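# Remove spring clip from cat litter pouch, set it down

## Task

Get the spring clip off the cat litter pouch and set it on the table with at least a finger's width of space between clip and pouch. The pouch must stay where it was, standing upright, turned the same way, and not dented, and all of this must hold without the robot supporting anything. Open the gripper, move the arms away, then end the scene yourself with finished_scene so it gets checked.

## Robot and tools

Robot: two arms, left_arm and right_arm, each with a two-finger gripper and a wrist camera. There is also a fixed overhead camera. Camera names: cam_high, cam_left_wrist, cam_right_wrist, all 504x504 images, returned in that order.

Scene frame: origin on the tabletop midway between the arm bases. +x points out over the table, +z points up, and left_arm sits on the +y side. The names left and right are labels only; they do not mean sides of an image. Bases: left_arm at (+0.043, +0.280, 0) m, right_arm at (-0.013, -0.276, 0) m, each turned slightly about z.

Gripper axes: the fingers extend along the gripper's own +z axis and close along its y axis. The reported end_effector_position is the point between the finger pads, just under 1 cm behind the tips.

execute_actions(actions): a list of up to 15 actions, run one after another. Each action is a table of up to 15 rows. Each row lasts one control step (1/30 s). If a table has fewer than 15 rows, its last row is repeated for the remaining steps. Every row is one flat list of 14 numbers, each in [-1, 1], covering both arms even when only one moves: left_arm dx, dy, dz, rx, ry, rz, opening, then right_arm dx, dy, dz, rx, ry, rz, opening. The first six numbers per arm are an offset, not a pose. They are expressed in that gripper's own axes and measured from the gripper's measured pose at the start of the action. For the first action in a call, the start is the last pose a result reported. Each row is counted from that start, not added to the previous row. Scale: 1.0 equals 0.6 m of translation or 180 degrees of rotation. rx, ry, rz form a single rotation vector. Opening is absolute: +1 is fully open (0.087 m), -1 is closed. Passing an empty list just returns state and images.

move(target, speed, blocking): target is one 14-number row in the same layout and scale as above: offsets in each gripper's own axes, measured from the pose in the latest result that shows one, plus absolute openings. Each gripper travels a straight path; all paths finish together, lasting 0.5 to 10 s and cut off at 10 s. speed is the top path speed in m/s, 0.002 to 0.5, default 0.25; turning is capped at twice that in rad/s. Paths do not avoid obstacles or the other arm, and the real gripper can lag, drift or overshoot speed, especially with a nearly straight arm. Openings are sent when the move begins. With blocking=false the result comes after 0.5 s while motion continues; until a result shows it ended, use wait or stop before other moves or actions. Faster contact and targets set deeper past contact push harder.

wait(seconds): 0 to 10; lets time pass with arms holding their last command, returning early if a running move ends. stop: brakes a running move (needs braking room; fingers keep moving). zoom_image(camera, region): region is [x0, y0, x1, y1] in image pixels from the top-left, at most 504 by 504. read_manual(section): only licence texts, no motion. finished_scene(scene): ends the scene with the given number; irreversible.

Controller behaviour: each step the commanded pose is clipped to within 70 mm and 16 degrees of the measured pose, so large offsets may need several actions; after an action the arm only continues to its last clipped pose. Position wins over orientation if both cannot be met. Joint friction can leave the gripper up to about 31 mm short, and tiny commands may not move it. Printed hand positions can be off, more at long reach.

Results: a state line per arm gives position (m) and quat_wxyz in the scene frame. Hand target lines show where the controller is driving each gripper. grip_measured is finger opening on the command scale (each reading may be off by about 1 mm). Step readings list positions at some steps; HELD marks a step where that arm's row was held back. A move adds a move: line with its ending (done, off_target, moving, held, fault) and limits (paced = pose clipped; held = some steps blocked, after which the arm may jump faster), plus distance to target. pose unreachable means the clearance check altered or blocked a command. FAULT and OVER-TEMPERATURE FAULT lines report stopped arms; MOTOR HOT warns from 75 °C. Joint torque readings are noisy and offset.

Gripping: to hold something keep commanding an opening below grip_measured; about 0.02 below grips firmly, less is gentler. Fingers reach about 20 N per pad; fast closing can press harder.

To keep an arm still: in a reply's first call send the offset back to its desired pose, then zeros afterwards, always with its intended opening.

Avoid: knocking or placing rigid items off the table, letting the arms collide or press on each other, denting or tipping the pouch, dropping or slamming the clip, hard pushes, and holding loads long enough to overheat motors. Joint ranges (rad): waist -2.618 to 3.054, shoulder and elbow 0 to 3.142, wrist pitch and yaw -1.571 to 1.571, wrist roll -2.094 to 2.094.

Each tool is called after ">>>" as a command line: name --argument value for each argument, lists and objects as JSON in quotes; but a table of rows of numbers goes row by row, as --pt "numbers of a row", without its own name.

## Session

>>> execute_actions --actions '[]'

Scene clock: 0.00 s.
left_arm: end_effector_position=(+0.1731, +0.4657, +0.1507) grip_measured=+1.000 end_effector_quat_wxyz=(+0.588, -0.177, +0.786, +0.071) | right_arm: end_effector_position=(+0.2124, -0.6309, +0.2884) grip_measured=+0.995 end_effector_quat_wxyz=(+0.490, +0.071, +0.858, -0.134)
Joint positions: left_arm=[ 1.815  0.845  0.576 -0.698  1.199  0.833  0.087] | right_arm=[-1.047  1.589  1.673 -0.808 -0.752 -0.726  0.087]
Joint velocities: left_arm=[-0.007 -0.002  0.002  0.051 -0.037 -0.11   0.   ] | right_arm=[-0.002  0.002  0.012  0.022 -0.022  0.007  0.001]
Joint torques (N m, as the arm reports them, + toward a larger angle): no reading
Motor temperatures (°C, as the motors report them): left_arm=[25 25 29 28 26 25] | right_arm=[26 24 26 28 23 27]
Hand target (left_arm): +0.173, +0.466, +0.151; +0.588, -0.177, +0.786, +0.071
Hand target (right_arm): +0.212, -0.631, +0.288; +0.490, +0.071, +0.858, -0.134
camera_calibration (this result's frames):
cam_left_wrist: T_world_to_cam=[[0.347211, -0.934368, 0.0800106, 0.364022], [-0.859342, -0.351167, -0.371771, 0.386653], [0.375467, 0.0603264, -0.92487, 0.191027], [0, 0, 0, 1]] pos_world=[0.13415, 0.464386, 0.291296]
cam_right_wrist: T_world_to_cam=[[-0.269079, -0.950136, 0.157602, -0.589469], [-0.952114, 0.237753, -0.192228, 0.431975], [0.145172, -0.20178, -0.968612, 0.263664], [0, 0, 0, 1]] pos_world=[0.214399, -0.609578, 0.431327]

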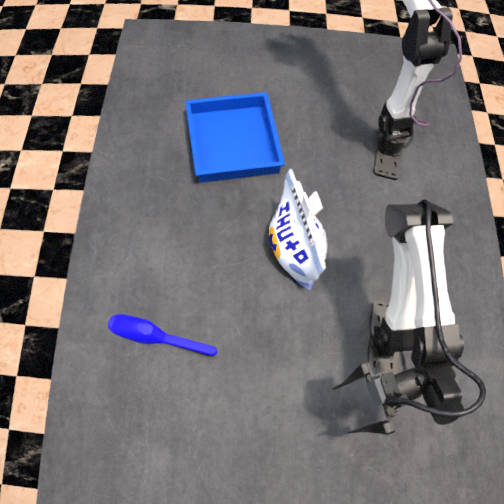

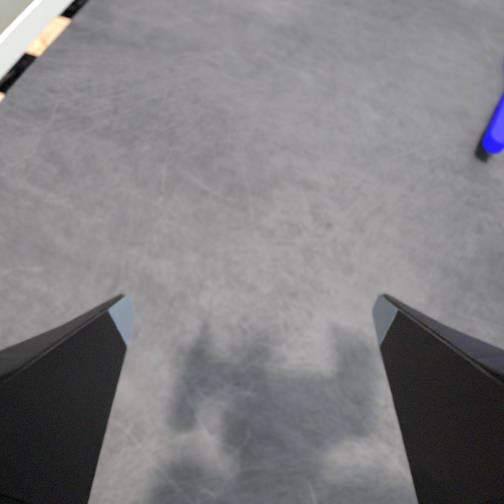

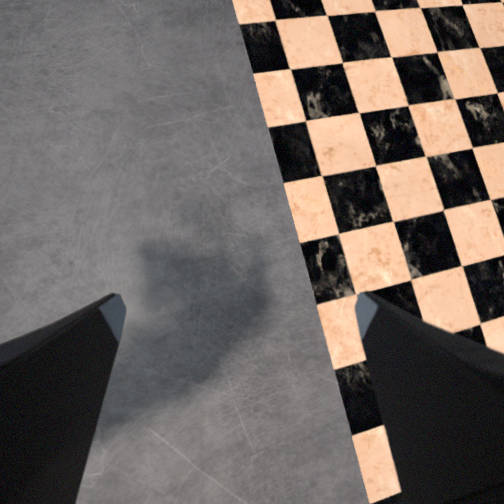

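>>> move --target '[-0.225,-0.412,0.013,0.181,0.005,0.17,0.4,0,0,0,0,0,0,1]'

Scene clock: 6.57 s.
left_arm: end_effector_position=(+0.3018, +0.2664, +0.2990) grip_measured=+0.400 end_effector_quat_wxyz=(+0.568, +0.211, +0.795, +0.014) | right_arm: end_effector_position=(+0.2124, -0.6309, +0.2884) grip_measured=+0.995 end_effector_quat_wxyz=(+0.490, +0.071, +0.858, -0.134)
Joint positions: left_arm=[ 0.212  0.753  1.063 -0.691  0.305  0.402  0.061] | right_arm=[-1.047  1.589  1.673 -0.808 -0.752 -0.726  0.087]
Joint velocities: left_arm=[-0.027  0.012 -0.007 -0.051 -0.022  0.007 -0.   ] | right_arm=[ 0.002 -0.007 -0.017  0.022 -0.051  0.022 -0.   ]
Joint torques (N m, as the arm reports them, + toward a larger angle): left_arm=[-0.79  2.2   7.26  2.32  0.    0.01] | right_arm=[-0.14 -7.11  6.07  1.61 -0.37  0.06]
Motor temperatures (°C, as the motors report them): left_arm=[25 25 30 28 26 25] | right_arm=[26 25 27 28 23 27]
Hand target (left_arm): +0.303, +0.265, +0.296; +0.559, +0.211, +0.802, +0.009
Hand target (right_arm): +0.212, -0.631, +0.288; +0.490, +0.071, +0.858, -0.134
Off the commanded pose (left_arm): 0.002 m, 2 deg.
Off the commanded pose (right_arm): 0.000 m, 0 deg.
move: done
camera_calibration (this result's frames):
cam_left_wrist: T_world_to_cam=[[-0.334464, -0.90127, -0.275403, 0.424434], [-0.865148, 0.409522, -0.289501, 0.256924], [0.373702, 0.141436, -0.916702, 0.268365], [0, 0, 0, 1]] pos_world=[0.263947, 0.239357, 0.43728]
cam_right_wrist: T_world_to_cam=[[-0.269079, -0.950136, 0.157602, -0.589469], [-0.952114, 0.237753, -0.192228, 0.431975], [0.145172, -0.20178, -0.968612, 0.263664], [0, 0, 0, 1]] pos_world=[0.214399, -0.609578, 0.431327]

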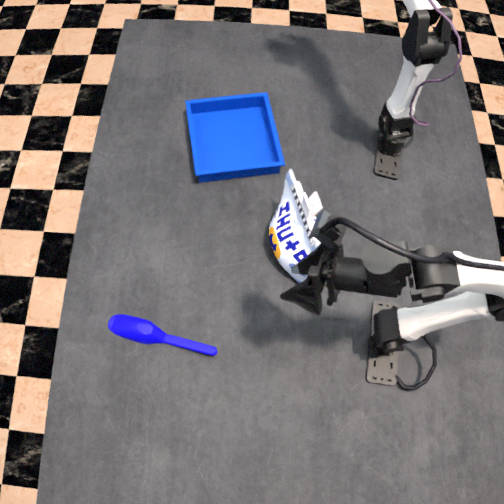

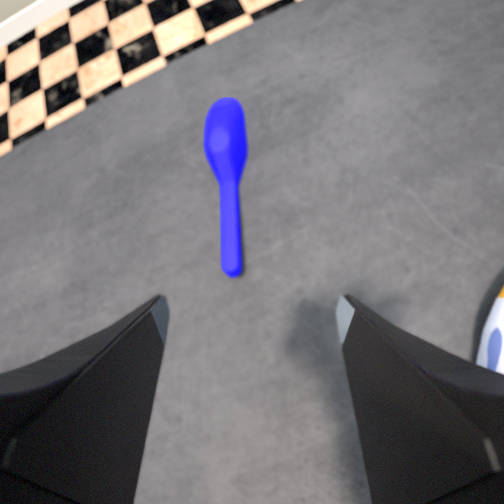

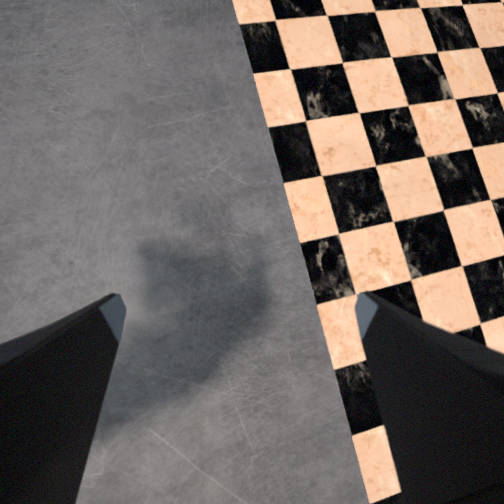

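>>> move --target '[-0.07,-0.426,-0.048,0.188,0.005,0.165,0.4,0,0,0,0,0,0,1]'

Scene clock: 10.80 s.
left_arm: end_effector_position=(+0.2077, +0.0247, +0.2853) grip_measured=+0.400 end_effector_quat_wxyz=(+0.470, +0.556, +0.683, -0.064) | right_arm: end_effector_position=(+0.2124, -0.6309, +0.2884) grip_measured=+0.995 end_effector_quat_wxyz=(+0.490, +0.071, +0.858, -0.134)
Joint positions: left_arm=[-1.112  1.097  1.293 -0.821 -0.343  0.309  0.061] | right_arm=[-1.047  1.589  1.673 -0.808 -0.752 -0.726  0.087]
Joint velocities: left_arm=[-0.002 -0.002  0.012 -0.051  0.007 -0.007  0.001] | right_arm=[ 0.007 -0.022 -0.017 -0.007  0.022 -0.007  0.001]
Joint torques (N m, as the arm reports them, + toward a larger angle): left_arm=[-0.71 -1.56  7.41  2.01 -0.16  0.08] | right_arm=[-0.06 -7.12  6.09  1.61 -0.36  0.06]
Motor temperatures (°C, as the motors report them): left_arm=[25 25 31 29 26 25] | right_arm=[26 25 27 29 23 27]
Hand target (left_arm): +0.205, +0.024, +0.281; +0.458, +0.566, +0.683, -0.058
Hand target (right_arm): +0.212, -0.631, +0.288; +0.490, +0.071, +0.858, -0.134
Off the commanded pose (left_arm): 0.006 m, 2 deg.
Off the commanded pose (right_arm): 0.000 m, 0 deg.
move: done
camera_calibration (this result's frames):
cam_left_wrist: T_world_to_cam=[[-0.823623, -0.354207, -0.442925, 0.307181], [-0.387637, 0.921669, -0.0162448, 0.0807292], [0.413984, 0.158315, -0.896411, 0.310618], [0, 0, 0, 1]] pos_world=[0.155704, -0.0147754, 0.415811]
cam_right_wrist: T_world_to_cam=[[-0.269079, -0.950136, 0.157602, -0.589469], [-0.952114, 0.237753, -0.192228, 0.431975], [0.145172, -0.20178, -0.968612, 0.263664], [0, 0, 0, 1]] pos_world=[0.214399, -0.609578, 0.431327]

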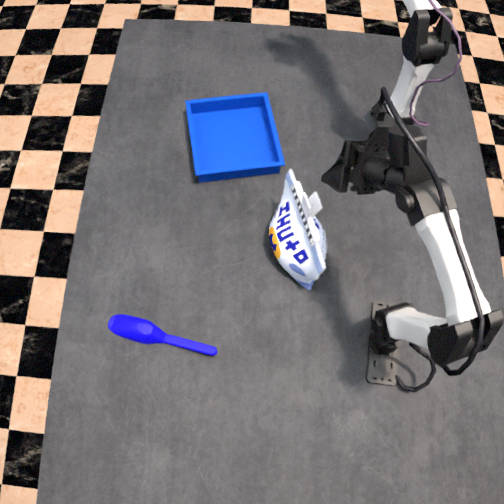

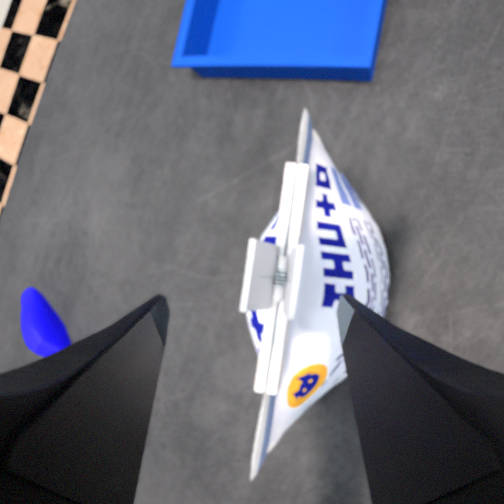

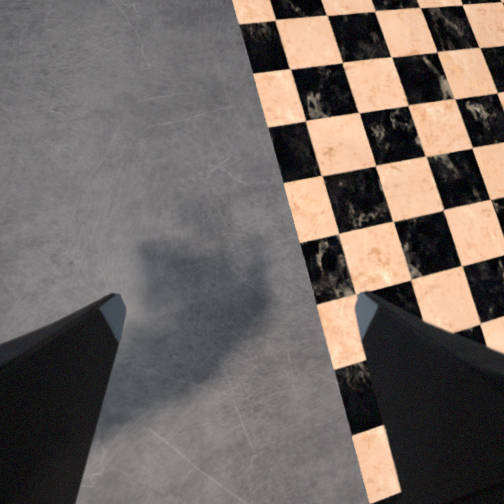

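>>> move --target '[0.089,-0.017,0.089,0.064,0,-0.012,0.4,0,0,0,0,0,0,1]' --speed 0.1

Scene clock: 14.17 s.
left_arm: end_effector_position=(+0.2308, +0.0209, +0.2205) grip_measured=+0.400 end_effector_quat_wxyz=(+0.416, +0.585, +0.681, -0.147) | right_arm: end_effector_position=(+0.2124, -0.6309, +0.2884) grip_measured=+0.995 end_effector_quat_wxyz=(+0.490, +0.071, +0.858, -0.134)
Joint positions: left_arm=[-0.836  1.097  1.078 -0.641  0.074  0.427  0.061] | right_arm=[-1.047  1.589  1.673 -0.808 -0.752 -0.726  0.087]
Joint velocities: left_arm=[-0.002 -0.012 -0.002 -0.007  0.037 -0.037 -0.   ] | right_arm=[ 0.007  0.007 -0.002 -0.051  0.022  0.051  0.001]
Joint torques (N m, as the arm reports them, + toward a larger angle): left_arm=[ 1.1  -3.54  5.51  2.37  0.12  0.12] | right_arm=[-0.11 -7.09  6.06  1.59 -0.38  0.05]
Motor temperatures (°C, as the motors report them): left_arm=[25 25 31 30 26 25] | right_arm=[26 26 27 29 23 27]
Hand target (left_arm): +0.232, +0.024, +0.213; +0.409, +0.586, +0.685, -0.144
Hand target (right_arm): +0.212, -0.631, +0.288; +0.490, +0.071, +0.858, -0.134
Off the commanded pose (left_arm): 0.009 m, 1 deg.
Off the commanded pose (right_arm): 0.000 m, 0 deg.
move: done
camera_calibration (this result's frames):
cam_left_wrist: T_world_to_cam=[[-0.92166, -0.252591, -0.294518, 0.283976], [-0.267605, 0.963465, 0.0111293, 0.0575418], [0.280946, 0.0890718, -0.955581, 0.288791], [0, 0, 0, 1]] pos_world=[0.195993, -0.00943282, 0.358958]
cam_right_wrist: T_world_to_cam=[[-0.269079, -0.950136, 0.157602, -0.589469], [-0.952114, 0.237753, -0.192228, 0.431975], [0.145172, -0.20178, -0.968612, 0.263664], [0, 0, 0, 1]] pos_world=[0.214399, -0.609578, 0.431327]

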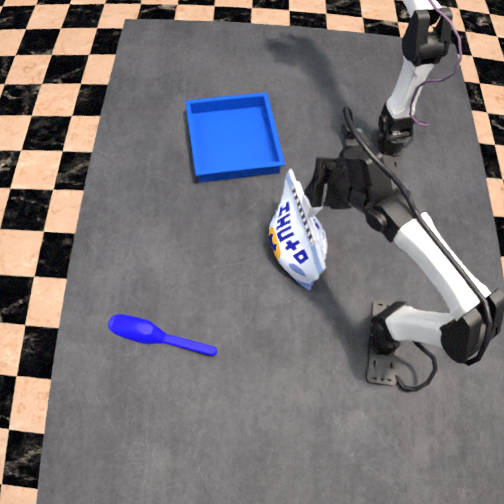

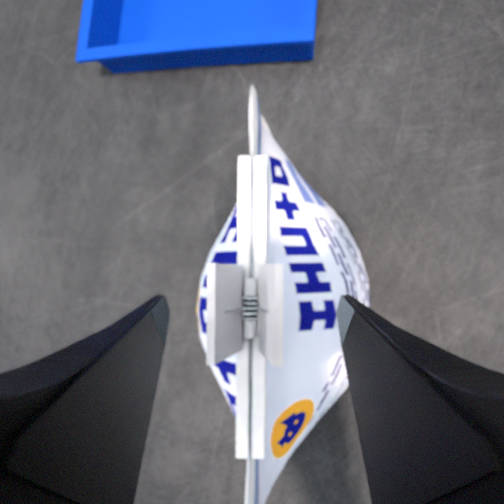

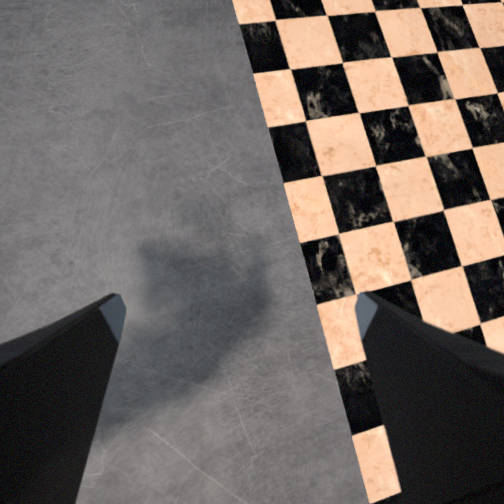

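>>> move --target '[0.061,0.006,0.039,0.017,0,-0.015,0.1,0,0,0,0,0,0,1]' --speed 0.06

Scene clock: 16.90 s.
left_arm: end_effector_position=(+0.2428, +0.0265, +0.1901) grip_measured=+0.100 end_effector_quat_wxyz=(+0.405, +0.578, +0.685, -0.179) | right_arm: end_effector_position=(+0.2124, -0.6309, +0.2884) grip_measured=+0.995 end_effector_quat_wxyz=(+0.490, +0.071, +0.858, -0.134)
Joint positions: left_arm=[-0.72   1.097  0.96  -0.535  0.217  0.455  0.048] | right_arm=[-1.047  1.589  1.673 -0.808 -0.752 -0.726  0.087]
Joint velocities: left_arm=[ 0.007  0.007 -0.007  0.022 -0.022 -0.022 -0.001] | right_arm=[ 0.022  0.012  0.012  0.051 -0.022 -0.051  0.   ]
Joint torques (N m, as the arm reports them, + toward a larger angle): left_arm=[ 1.08 -3.06  5.62  2.33  0.13  0.17] | right_arm=[-0.07 -7.13  6.07  1.6  -0.37  0.05]
Motor temperatures (°C, as the motors report them): left_arm=[25 25 31 30 26 25] | right_arm=[26 26 28 29 23 27]
Hand target (left_arm): +0.244, +0.030, +0.180; +0.396, +0.579, +0.691, -0.176
Hand target (right_arm): +0.212, -0.631, +0.288; +0.490, +0.071, +0.858, -0.134
Off the commanded pose (left_arm): 0.011 m, 1 deg.
Off the commanded pose (right_arm): 0.000 m, 0 deg.
move: off_target (left_arm)
camera_calibration (this result's frames):
cam_left_wrist: T_world_to_cam=[[-0.940405, -0.248127, -0.232532, 0.280127], [-0.25318, 0.967383, -0.00835156, 0.0557973], [0.22702, 0.0510185, -0.972553, 0.273131], [0, 0, 0, 1]] pos_world=[0.215554, 0.00159503, 0.331239]
cam_right_wrist: T_world_to_cam=[[-0.269079, -0.950136, 0.157602, -0.589469], [-0.952114, 0.237753, -0.192228, 0.431975], [0.145172, -0.20178, -0.968612, 0.263664], [0, 0, 0, 1]] pos_world=[0.214399, -0.609578, 0.431327]

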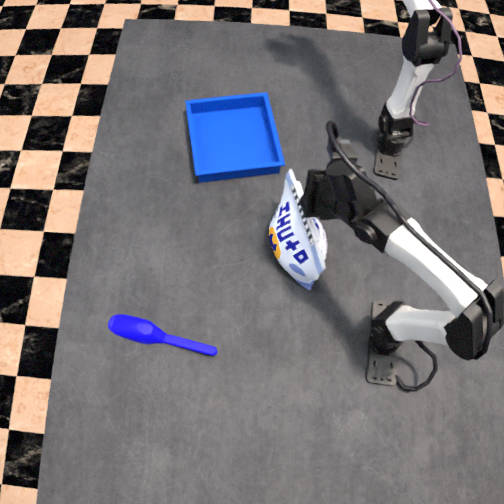

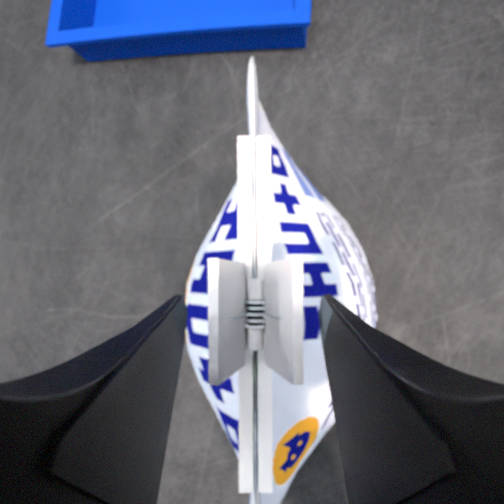

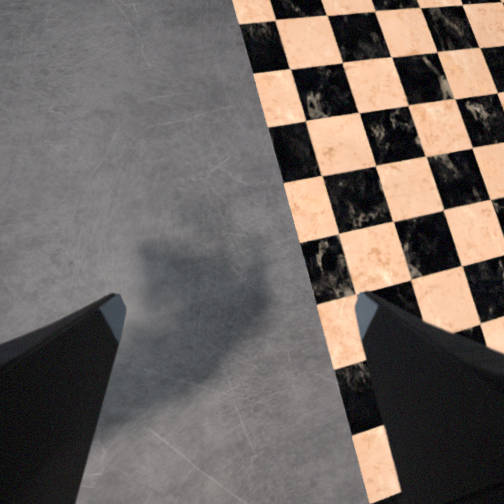

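>>> execute_actions --actions '[[[0.017,0,0.013,0,0,0,-0.2,0,0,0,0,0,0,1]],[[0,0,0,0,0,0,-0.3,0,0,0,0,0,0,1],[0,0,0,0,0,0,-0.35,0,0,0,0,0,0,1],[0,0,0,0,0,0,-0.4,0,0,0,0,0,0,1],[0,0,0,0,0,0,-0.45,0,0,0,0,0,0,1],[0,0,0,0,0,0,-0.5,0,0,0,0,0,0,1],[0,0,0,0,0,0,-0.55,0,0,0,0,0,0,1],[0,0,0,0,0,0,-0.6,0,0,0,0,0,0,1],[0,0,0,0,0,0,-0.68,0,0,0,0,0,0,1]]]'

>>> move --target '[-0.085,0,-0.07,0,0,0,-0.68,0,0,0,0,0,0,1]' --speed 0.06

Scene clock: 21.70 s.
left_arm: end_effector_position=(+0.2449, +0.0233, +0.1860) grip_measured=-0.574 end_effector_quat_wxyz=(+0.413, +0.577, +0.681, -0.181) | right_arm: end_effector_position=(+0.2124, -0.6309, +0.2884) grip_measured=+0.995 end_effector_quat_wxyz=(+0.490, +0.071, +0.858, -0.134)
Joint positions: left_arm=[-0.72   1.097  0.932 -0.489  0.221  0.456  0.019] | right_arm=[-1.047  1.589  1.673 -0.808 -0.752 -0.726  0.087]
Joint velocities: left_arm=[ 0.007 -0.012  0.017 -0.022 -0.037 -0.022  0.   ] | right_arm=[ 0.007  0.002 -0.022 -0.022 -0.007 -0.007 -0.001]
Joint torques (N m, as the arm reports them, + toward a larger angle): left_arm=[ 0.18 -3.72  7.19  2.26  0.12  0.07] | right_arm=[-0.09 -7.12  6.05  1.6  -0.38  0.06]
Motor temperatures (°C, as the motors report them): left_arm=[25 25 31 31 26 25] | right_arm=[26 26 28 30 23 27]
Hand target (left_arm): +0.244, +0.024, +0.185; +0.411, +0.577, +0.682, -0.181
Hand target (right_arm): +0.212, -0.631, +0.288; +0.490, +0.071, +0.858, -0.134
Off the commanded pose (left_arm): 0.001 m, 0 deg.
Off the commanded pose (right_arm): 0.000 m, 0 deg.
Step readings (end_effector_position; steps 1 to 15: 1st action; 16 to 30: 2nd action):
0: left_arm (+0.2427, +0.0262, +0.1903) | right_arm (+0.2124, -0.6309, +0.2884)
1: left_arm (+0.2432, +0.0255, +0.1898) | right_arm (+0.2124, -0.6309, +0.2884)
2: left_arm (+0.2436, +0.0249, +0.1888) | right_arm (+0.2124, -0.6309, +0.2884)
4: left_arm (+0.2433, +0.0251, +0.1854) | right_arm (+0.2124, -0.6309, +0.2884)
8: left_arm (+0.2433, +0.0249, +0.1839) | right_arm (+0.2124, -0.6309, +0.2884)
15: left_arm (+0.2444, +0.0236, +0.1855) | right_arm (+0.2124, -0.6309, +0.2884)
16: left_arm (+0.2444, +0.0236, +0.1855) | right_arm (+0.2124, -0.6309, +0.2884)
17: left_arm (+0.2444, +0.0236, +0.1855) | right_arm (+0.2124, -0.6309, +0.2884)
19: left_arm (+0.2449, +0.0233, +0.1860) | right_arm (+0.2124, -0.6309, +0.2884)
23: left_arm (+0.2449, +0.0233, +0.1860) | right_arm (+0.2124, -0.6309, +0.2884)
30: end_effector_position above
camera_calibration (this result's frames):
cam_left_wrist: T_world_to_cam=[[-0.938607, -0.248439, -0.239363, 0.28125], [-0.250009, 0.967939, -0.0242855, 0.0614952], [0.237722, 0.0370483, -0.970626, 0.2662], [0, 0, 0, 1]] pos_world=[0.216076, 0.000487557, 0.327195]
cam_right_wrist: T_world_to_cam=[[-0.269079, -0.950136, 0.157602, -0.589469], [-0.952114, 0.237753, -0.192228, 0.431975], [0.145172, -0.20178, -0.968612, 0.263664], [0, 0, 0, 1]] pos_world=[0.214399, -0.609578, 0.431327]

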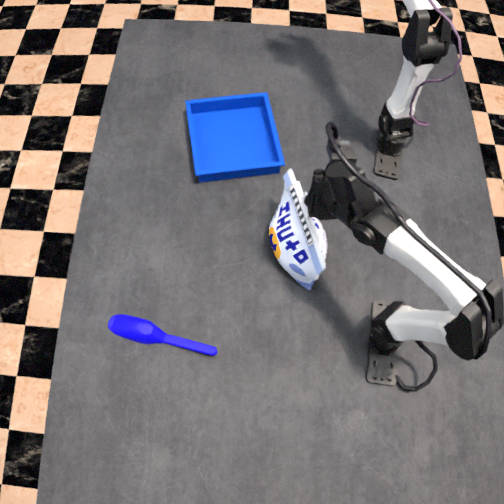

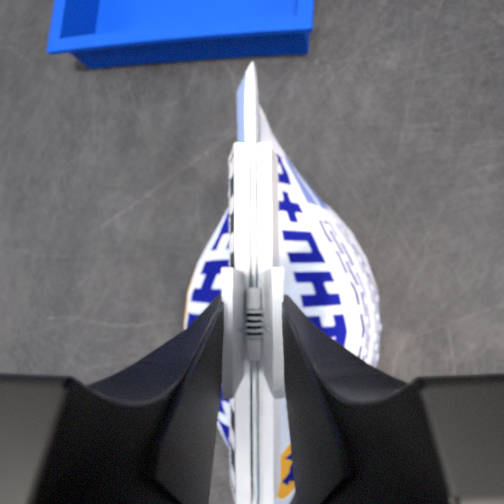

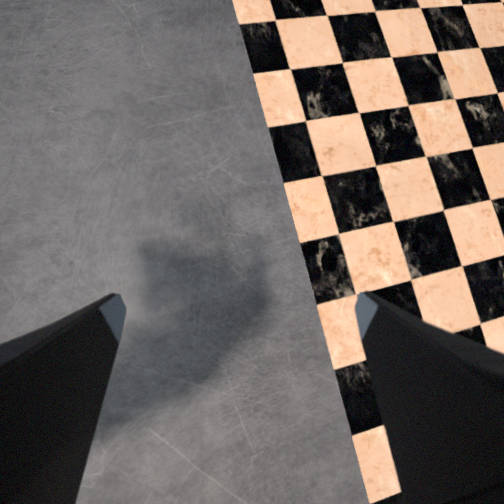

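Scene clock: 23.30 s.
left_arm: end_effector_position=(+0.2323, +0.0241, +0.2528) grip_measured=-0.574 end_effector_quat_wxyz=(+0.423, +0.574, +0.678, -0.181) | right_arm: end_effector_position=(+0.2124, -0.6309, +0.2884) grip_measured=+0.995 end_effector_quat_wxyz=(+0.490, +0.071, +0.858, -0.134)
Joint positions: left_arm=[-0.767  1.097  1.186 -0.716  0.179  0.425  0.019] | right_arm=[-1.047  1.589  1.673 -0.808 -0.752 -0.726  0.087]
Joint velocities: left_arm=[ 0.002  0.002 -0.007  0.022 -0.022  0.051  0.001] | right_arm=[-0.007 -0.002 -0.027  0.037  0.007 -0.081 -0.   ]
Joint torques (N m, as the arm reports them, + toward a larger angle): left_arm=[-0.82 -2.    7.73  2.14 -0.01  0.02] | right_arm=[-0.08 -7.1   6.03  1.6  -0.37  0.07]
Motor temperatures (°C, as the motors report them): left_arm=[25 25 32 31 26 25] | right_arm=[26 26 28 30 23 27]
Hand target (left_arm): +0.230, +0.022, +0.250; +0.413, +0.577, +0.681, -0.180
Hand target (right_arm): +0.212, -0.631, +0.288; +0.490, +0.071, +0.858, -0.134
Off the commanded pose (left_arm): 0.005 m, 1 deg.
Off the commanded pose (right_arm): 0.000 m, 0 deg.
move: done
camera_calibration (this result's frames):
cam_left_wrist: T_world_to_cam=[[-0.934129, -0.255869, -0.248865, 0.287158], [-0.253314, 0.966437, -0.0428083, 0.064701], [0.251466, 0.0230525, -0.967592, 0.330356], [0, 0, 0, 1]] pos_world=[0.201559, 0.00332988, 0.393883]
cam_right_wrist: T_world_to_cam=[[-0.269079, -0.950136, 0.157602, -0.589469], [-0.952114, 0.237753, -0.192228, 0.431975], [0.145172, -0.20178, -0.968612, 0.263664], [0, 0, 0, 1]] pos_world=[0.214399, -0.609578, 0.431327]

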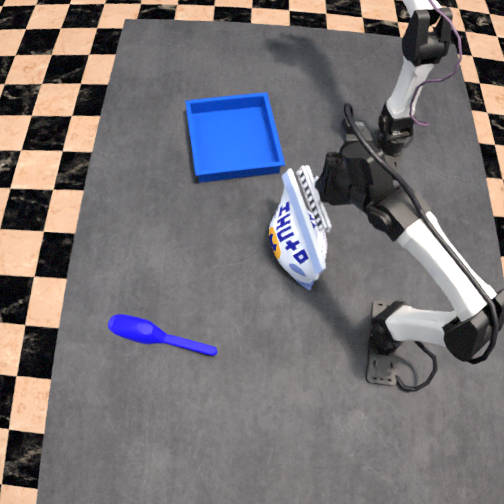

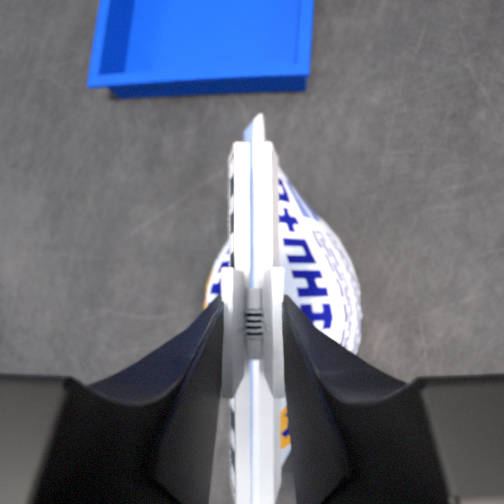

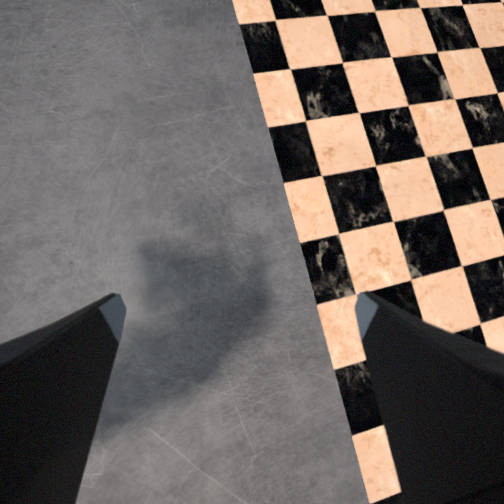

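>>> move --target '[-0.05,-0.2,0.05,0.05,0.01,-0.06,-0.65,0,0,0,0,0,0,1]' --speed 0.15

>>> move --target '[0.22,0,0.175,0,0.01,0,-0.65,0,0,0,0,0,0,1]' --speed 0.12

Scene clock: 26.70 s.
left_arm: end_effector_position=(+0.1326, -0.0431, +0.2285) grip_measured=-0.574 end_effector_quat_wxyz=(+0.347, +0.545, +0.719, -0.256) | right_arm: end_effector_position=(+0.2124, -0.6309, +0.2884) grip_measured=+0.995 end_effector_quat_wxyz=(+0.490, +0.071, +0.858, -0.134)
Joint positions: left_arm=[-1.188  1.19   1.186 -0.675 -0.018 -0.003  0.019] | right_arm=[-1.047  1.589  1.673 -0.808 -0.752 -0.726  0.087]
Joint velocities: left_arm=[ 0.012 -0.002  0.012  0.007 -0.037  0.037  0.   ] | right_arm=[-0.002 -0.012  0.007  0.051  0.022  0.037  0.001]
Joint torques (N m, as the arm reports them, + toward a larger angle): left_arm=[-0.73 -2.99  8.13  2.44 -0.09  0.02] | right_arm=[-0.07 -7.15  6.09  1.6  -0.36  0.05]
Motor temperatures (°C, as the motors report them): left_arm=[25 25 32 31 26 25] | right_arm=[26 27 28 30 23 27]
Hand target (left_arm): +0.131, -0.050, +0.232; +0.350, +0.543, +0.717, -0.260
Hand target (right_arm): +0.212, -0.631, +0.288; +0.490, +0.071, +0.858, -0.134
Off the commanded pose (left_arm): 0.007 m, 1 deg.
Off the commanded pose (right_arm): 0.000 m, 0 deg.
move: done
camera_calibration (this result's frames):
cam_left_wrist: T_world_to_cam=[[-0.966824, -0.254781, -0.0184021, 0.122444], [-0.254693, 0.966997, -0.007012, 0.0953738], [0.0195813, -0.00209248, -0.999806, 0.370533], [0, 0, 0, 1]] pos_world=[0.135418, -0.0602543, 0.373383]
cam_right_wrist: T_world_to_cam=[[-0.269079, -0.950136, 0.157602, -0.589469], [-0.952114, 0.237753, -0.192228, 0.431975], [0.145172, -0.20178, -0.968612, 0.263664], [0, 0, 0, 1]] pos_world=[0.214399, -0.609578, 0.431327]

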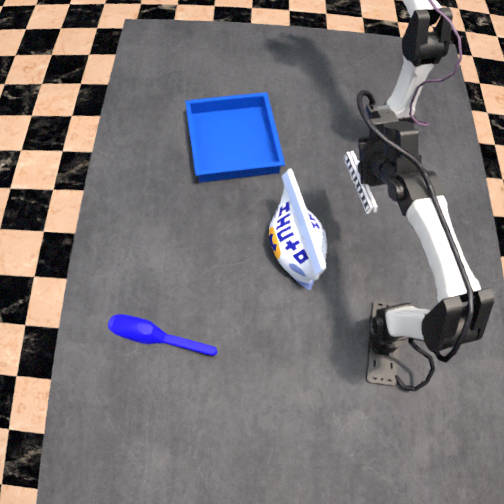

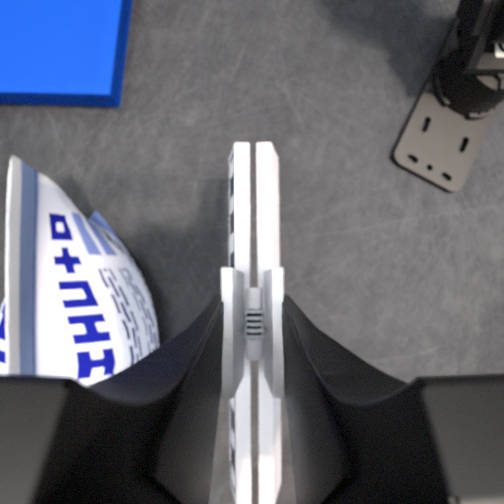

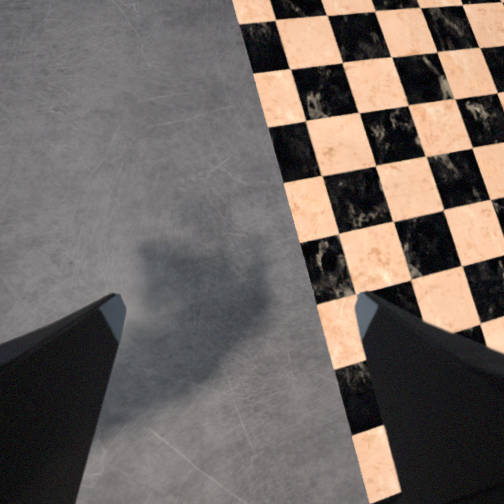

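Scene clock: 28.77 s.
left_arm: end_effector_position=(+0.1335, -0.0467, +0.0695) grip_measured=-0.574 end_effector_quat_wxyz=(+0.343, +0.546, +0.721, -0.253) | right_arm: end_effector_position=(+0.2124, -0.6309, +0.2884) grip_measured=+0.995 end_effector_quat_wxyz=(+0.490, +0.071, +0.858, -0.134)
Joint positions: left_arm=[-1.188  1.28   0.607 -0.018 -0.018 -0.003  0.019] | right_arm=[-1.047  1.589  1.673 -0.808 -0.752 -0.726  0.087]
Joint velocities: left_arm=[-0.027  0.012 -0.012 -0.037  0.007 -0.007 -0.001] | right_arm=[ 0.012 -0.017 -0.022  0.022  0.007  0.037 -0.001]
Joint torques (N m, as the arm reports them, + toward a larger angle): left_arm=[-0.1  -3.72  5.62  2.44 -0.05  0.06] | right_arm=[-0.09 -7.11  6.1   1.6  -0.37  0.05]
Motor temperatures (°C, as the motors report them): left_arm=[25 25 32 32 26 25] | right_arm=[26 27 29 30 23 27]
Hand target (left_arm): +0.132, -0.044, +0.060; +0.336, +0.549, +0.724, -0.248
Hand target (right_arm): +0.212, -0.631, +0.288; +0.490, +0.071, +0.858, -0.134
Off the commanded pose (left_arm): 0.011 m, 1 deg.
Off the commanded pose (right_arm): 0.000 m, 0 deg.
move: off_target (left_arm)
camera_calibration (this result's frames):
cam_left_wrist: T_world_to_cam=[[-0.966882, -0.254564, -0.018345, 0.11955], [-0.254696, 0.967007, 0.005195, 0.0971531], [0.0164172, 0.00969534, -0.999818, 0.212514], [0, 0, 0, 1]] pos_world=[0.136846, -0.0655751, 0.214164]
cam_right_wrist: T_world_to_cam=[[-0.269079, -0.950136, 0.157602, -0.589469], [-0.952114, 0.237753, -0.192228, 0.431975], [0.145172, -0.20178, -0.968612, 0.263664], [0, 0, 0, 1]] pos_world=[0.214399, -0.609578, 0.431327]

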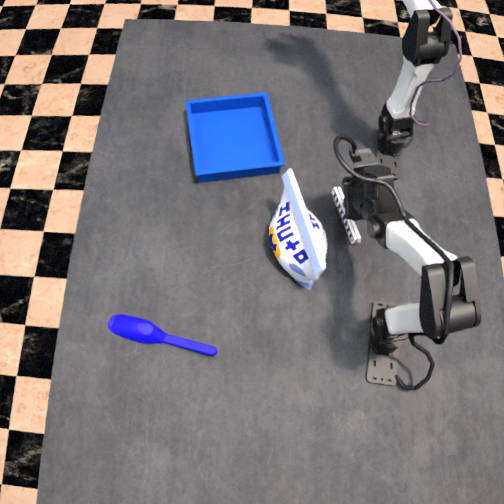

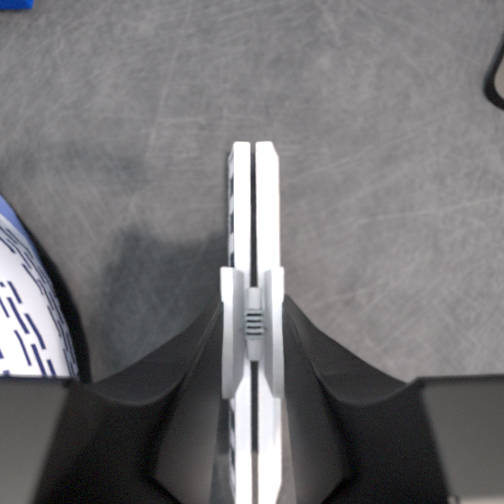

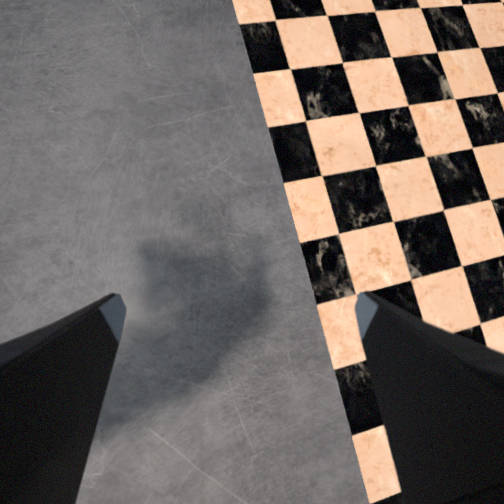

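>>> move --target '[0.045,0,0.037,0,0,0,-0.65,0,0,0,0,0,0,1]' --speed 0.04

>>> execute_actions --actions '[[[0,0,0,0,0,0,-0.45,0,0,0,0,0,0,1]],[[0,0,0,0,0,0,-0.3,0,0,0,0,0,0,1]],[[0,0,0,0,0,0,0.3,0,0,0,0,0,0,1]]]'

>>> move --target '[-0.1,-0.03,-0.2,0,0,0,0.3,0,0,0,0,0,0,1]' --speed 0.12

Scene clock: 34.10 s.
left_arm: end_effector_position=(+0.1359, -0.0555, +0.0531) grip_measured=-0.574 end_effector_quat_wxyz=(+0.360, +0.540, +0.712, -0.267) | right_arm: end_effector_position=(+0.2124, -0.6309, +0.2884) grip_measured=+0.995 end_effector_quat_wxyz=(+0.490, +0.071, +0.858, -0.134)
Joint positions: left_arm=[-1.188  1.341  0.536  0.164 -0.018 -0.003  0.019] | right_arm=[-1.047  1.589  1.673 -0.808 -0.752 -0.726  0.087]
Joint velocities: left_arm=[-0.002  0.012 -0.022  0.081  0.022  0.007 -0.   ] | right_arm=[ 0.007 -0.022  0.007  0.022  0.022 -0.081 -0.001]
Joint torques (N m, as the arm reports them, + toward a larger angle): left_arm=[ 0.08 -3.05  4.72  2.3  -0.02  0.08] | right_arm=[-0.07 -7.1   6.05  1.6  -0.37  0.07]
Motor temperatures (°C, as the motors report them): left_arm=[25 25 32 32 26 25] | right_arm=[26 27 29 30 23 27]
Hand target (left_arm): +0.133, -0.046, +0.035; +0.343, +0.546, +0.721, -0.253
Hand target (right_arm): +0.212, -0.631, +0.288; +0.490, +0.071, +0.858, -0.134
Off the commanded pose (left_arm): 0.021 m, 3 deg.
Off the commanded pose (right_arm): 0.000 m, 0 deg.
move: off_target (left_arm)
camera_calibration (this result's frames):
cam_left_wrist: T_world_to_cam=[[-0.966641, -0.255462, -0.018563, 0.119221], [-0.254435, 0.966036, -0.0451438, 0.108935], [0.029465, -0.0389148, -0.998808, 0.191633], [0, 0, 0, 1]] pos_world=[0.137315, -0.0673215, 0.198535]
cam_right_wrist: T_world_to_cam=[[-0.269079, -0.950136, 0.157602, -0.589469], [-0.952114, 0.237753, -0.192228, 0.431975], [0.145172, -0.20178, -0.968612, 0.263664], [0, 0, 0, 1]] pos_world=[0.214399, -0.609578, 0.431327]

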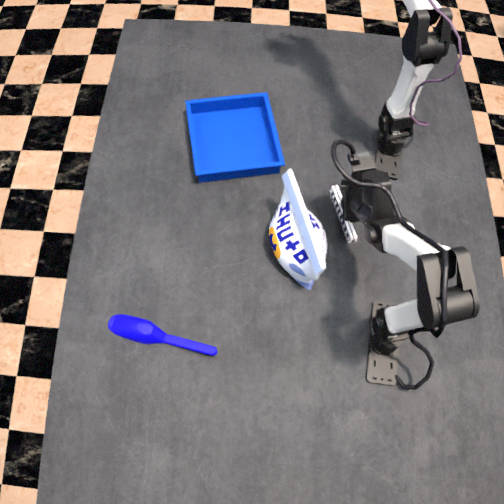

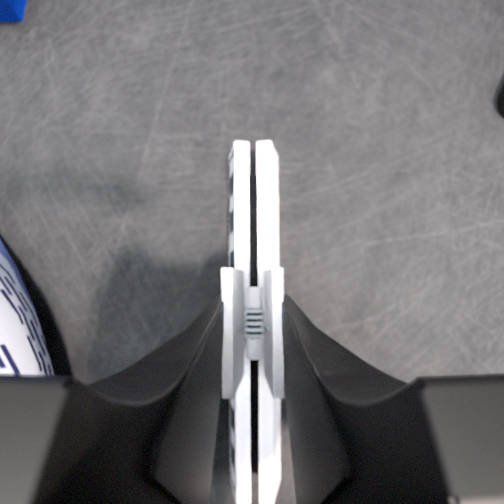

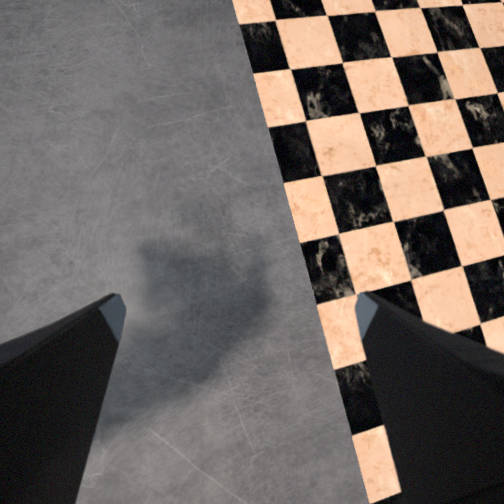

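Scene clock: 35.60 s.
left_arm: end_effector_position=(+0.1359, -0.0556, +0.0532) grip_measured=+0.300 end_effector_quat_wxyz=(+0.361, +0.540, +0.712, -0.267) | right_arm: end_effector_position=(+0.2124, -0.6309, +0.2884) grip_measured=+0.995 end_effector_quat_wxyz=(+0.490, +0.071, +0.858, -0.134)
Joint positions: left_arm=[-1.188  1.341  0.536  0.164 -0.018 -0.003  0.057] | right_arm=[-1.047  1.589  1.673 -0.808 -0.752 -0.726  0.087]
Joint velocities: left_arm=[-0.007  0.012 -0.002 -0.037  0.007 -0.037 -0.   ] | right_arm=[-0.002 -0.002  0.012  0.007  0.022 -0.007  0.001]
Joint torques (N m, as the arm reports them, + toward a larger angle): left_arm=[ 0.16 -5.55  6.5   2.34 -0.01  0.08] | right_arm=[-0.11 -7.1   6.    1.6  -0.37  0.05]
Motor temperatures (°C, as the motors report them): left_arm=[25 25 32 32 26 25] | right_arm=[26 27 29 30 23 27]
Hand target (left_arm): +0.136, -0.056, +0.053; +0.360, +0.540, +0.712, -0.267
Hand target (right_arm): +0.212, -0.631, +0.288; +0.490, +0.071, +0.858, -0.134
Off the commanded pose (left_arm): 0.000 m, 0 deg.
Off the commanded pose (right_arm): 0.000 m, 0 deg.
Step readings (end_effector_position; steps 1 to 15: 1st action; 16 to 30: 2nd action; 31 to 45: 3rd action):
0: left_arm (+0.1359, -0.0555, +0.0531) | right_arm (+0.2124, -0.6309, +0.2884)
1: left_arm (+0.1359, -0.0556, +0.0532) | right_arm (+0.2124, -0.6309, +0.2884)
2: left_arm (+0.1359, -0.0556, +0.0532) | right_arm (+0.2124, -0.6309, +0.2884)
4: left_arm (+0.1359, -0.0556, +0.0532) | right_arm (+0.2124, -0.6309, +0.2884)
8: left_arm (+0.1359, -0.0556, +0.0532) | right_arm (+0.2124, -0.6309, +0.2884)
15: left_arm (+0.1359, -0.0556, +0.0532) | right_arm (+0.2124, -0.6309, +0.2884)
16: left_arm (+0.1359, -0.0556, +0.0532) | right_arm (+0.2124, -0.6309, +0.2884)
17: left_arm (+0.1359, -0.0556, +0.0532) | right_arm (+0.2124, -0.6309, +0.2884)
19: left_arm (+0.1359, -0.0556, +0.0532) | right_arm (+0.2124, -0.6309, +0.2884)
23: left_arm (+0.1359, -0.0556, +0.0532) | right_arm (+0.2124, -0.6309, +0.2884)
30: left_arm (+0.1359, -0.0556, +0.0532) | right_arm (+0.2124, -0.6309, +0.2884)
31: left_arm (+0.1359, -0.0556, +0.0532) | right_arm (+0.2124, -0.6309, +0.2884)
32: left_arm (+0.1359, -0.0556, +0.0532) | right_arm (+0.2124, -0.6309, +0.2884)
34: left_arm (+0.1359, -0.0556, +0.0532) | right_arm (+0.2124, -0.6309, +0.2884)
38: left_arm (+0.1359, -0.0556, +0.0532) | right_arm (+0.2124, -0.6309, +0.2884)
45: end_effector_position above
camera_calibration (this result's frames):
cam_left_wrist: T_world_to_cam=[[-0.966639, -0.255469, -0.0185644, 0.119222], [-0.254431, 0.966019, -0.0455249, 0.109027], [0.0295638, -0.0392828, -0.998791, 0.191662], [0, 0, 0, 1]] pos_world=[0.137318, -0.0673351, 0.198607]
cam_right_wrist: T_world_to_cam=[[-0.269079, -0.950136, 0.157602, -0.589469], [-0.952114, 0.237753, -0.192228, 0.431975], [0.145172, -0.20178, -0.968612, 0.263664], [0, 0, 0, 1]] pos_world=[0.214399, -0.609578, 0.431327]

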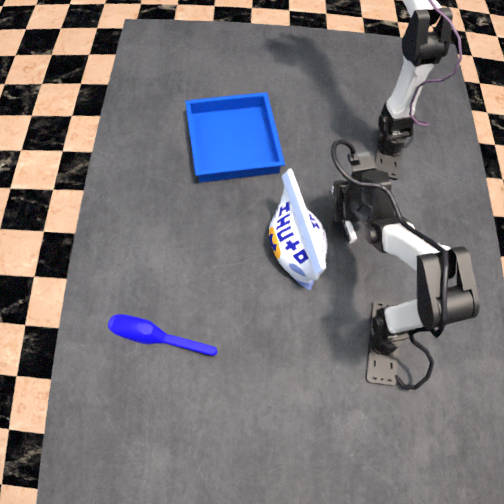

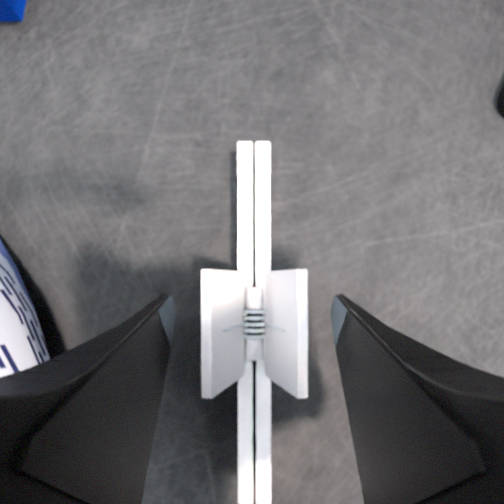

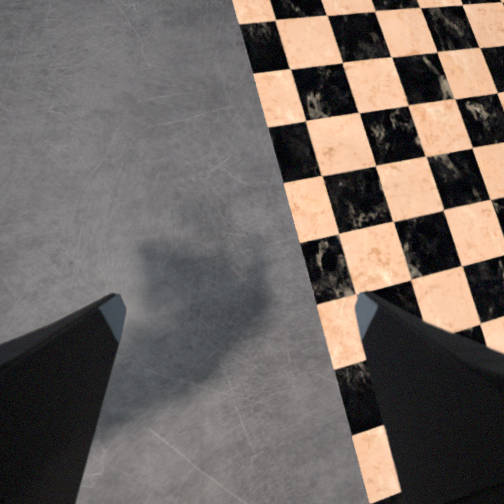

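Scene clock: 37.40 s.
left_arm: end_effector_position=(+0.1061, -0.0048, +0.1705) grip_measured=+0.300 end_effector_quat_wxyz=(+0.365, +0.538, +0.712, -0.267) | right_arm: end_effector_position=(+0.2124, -0.6309, +0.2884) grip_measured=+0.995 end_effector_quat_wxyz=(+0.490, +0.071, +0.858, -0.134)
Joint positions: left_arm=[-1.283  0.942  0.8   -0.494 -0.1   -0.059  0.057] | right_arm=[-1.047  1.589  1.673 -0.808 -0.752 -0.726  0.087]
Joint velocities: left_arm=[-0.007 -0.007 -0.012 -0.125  0.037  0.007 -0.   ] | right_arm=[-0.002 -0.002 -0.017  0.066 -0.007 -0.007 -0.001]
Joint torques (N m, as the arm reports them, + toward a larger angle): left_arm=[-0.82 -3.38  7.78  2.05 -0.13  0.  ] | right_arm=[-0.11 -7.12  6.03  1.6  -0.37  0.05]
Motor temperatures (°C, as the motors report them): left_arm=[25 25 33 32 26 25] | right_arm=[26 27 29 30 23 27]
Hand target (left_arm): +0.103, -0.001, +0.173; +0.362, +0.540, +0.712, -0.267
Hand target (right_arm): +0.212, -0.631, +0.288; +0.490, +0.071, +0.858, -0.134
Off the commanded pose (left_arm): 0.006 m, 1 deg.
Off the commanded pose (right_arm): 0.000 m, 0 deg.
move: done
camera_calibration (this result's frames):
cam_left_wrist: T_world_to_cam=[[-0.965511, -0.259463, -0.021636, 0.105899], [-0.258046, 0.964669, -0.053152, 0.0593703], [0.0346625, -0.0457357, -0.998352, 0.311108], [0, 0, 0, 1]] pos_world=[0.106783, -0.0155671, 0.316042]
cam_right_wrist: T_world_to_cam=[[-0.269079, -0.950136, 0.157602, -0.589469], [-0.952114, 0.237753, -0.192228, 0.431975], [0.145172, -0.20178, -0.968612, 0.263664], [0, 0, 0, 1]] pos_world=[0.214399, -0.609578, 0.431327]

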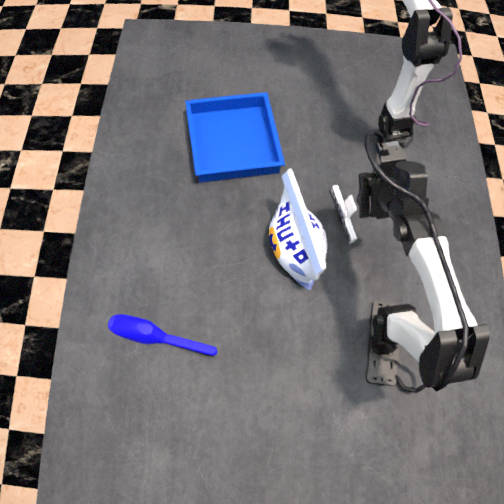

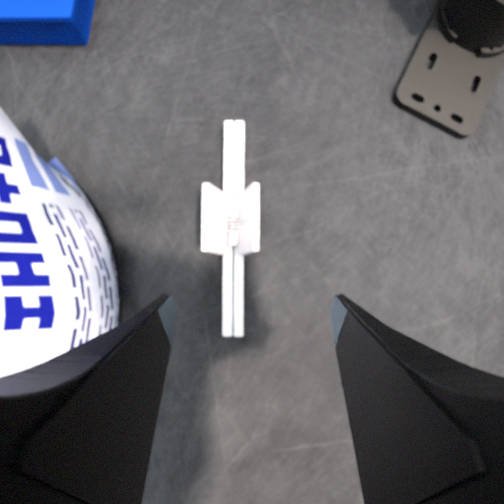

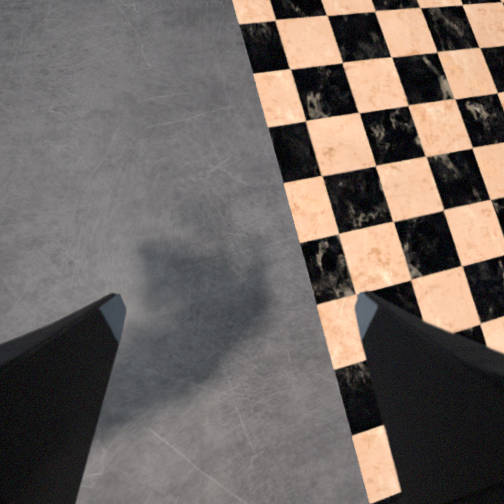

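>>> finished_scene --scene 2

The scene is finished: the task was done.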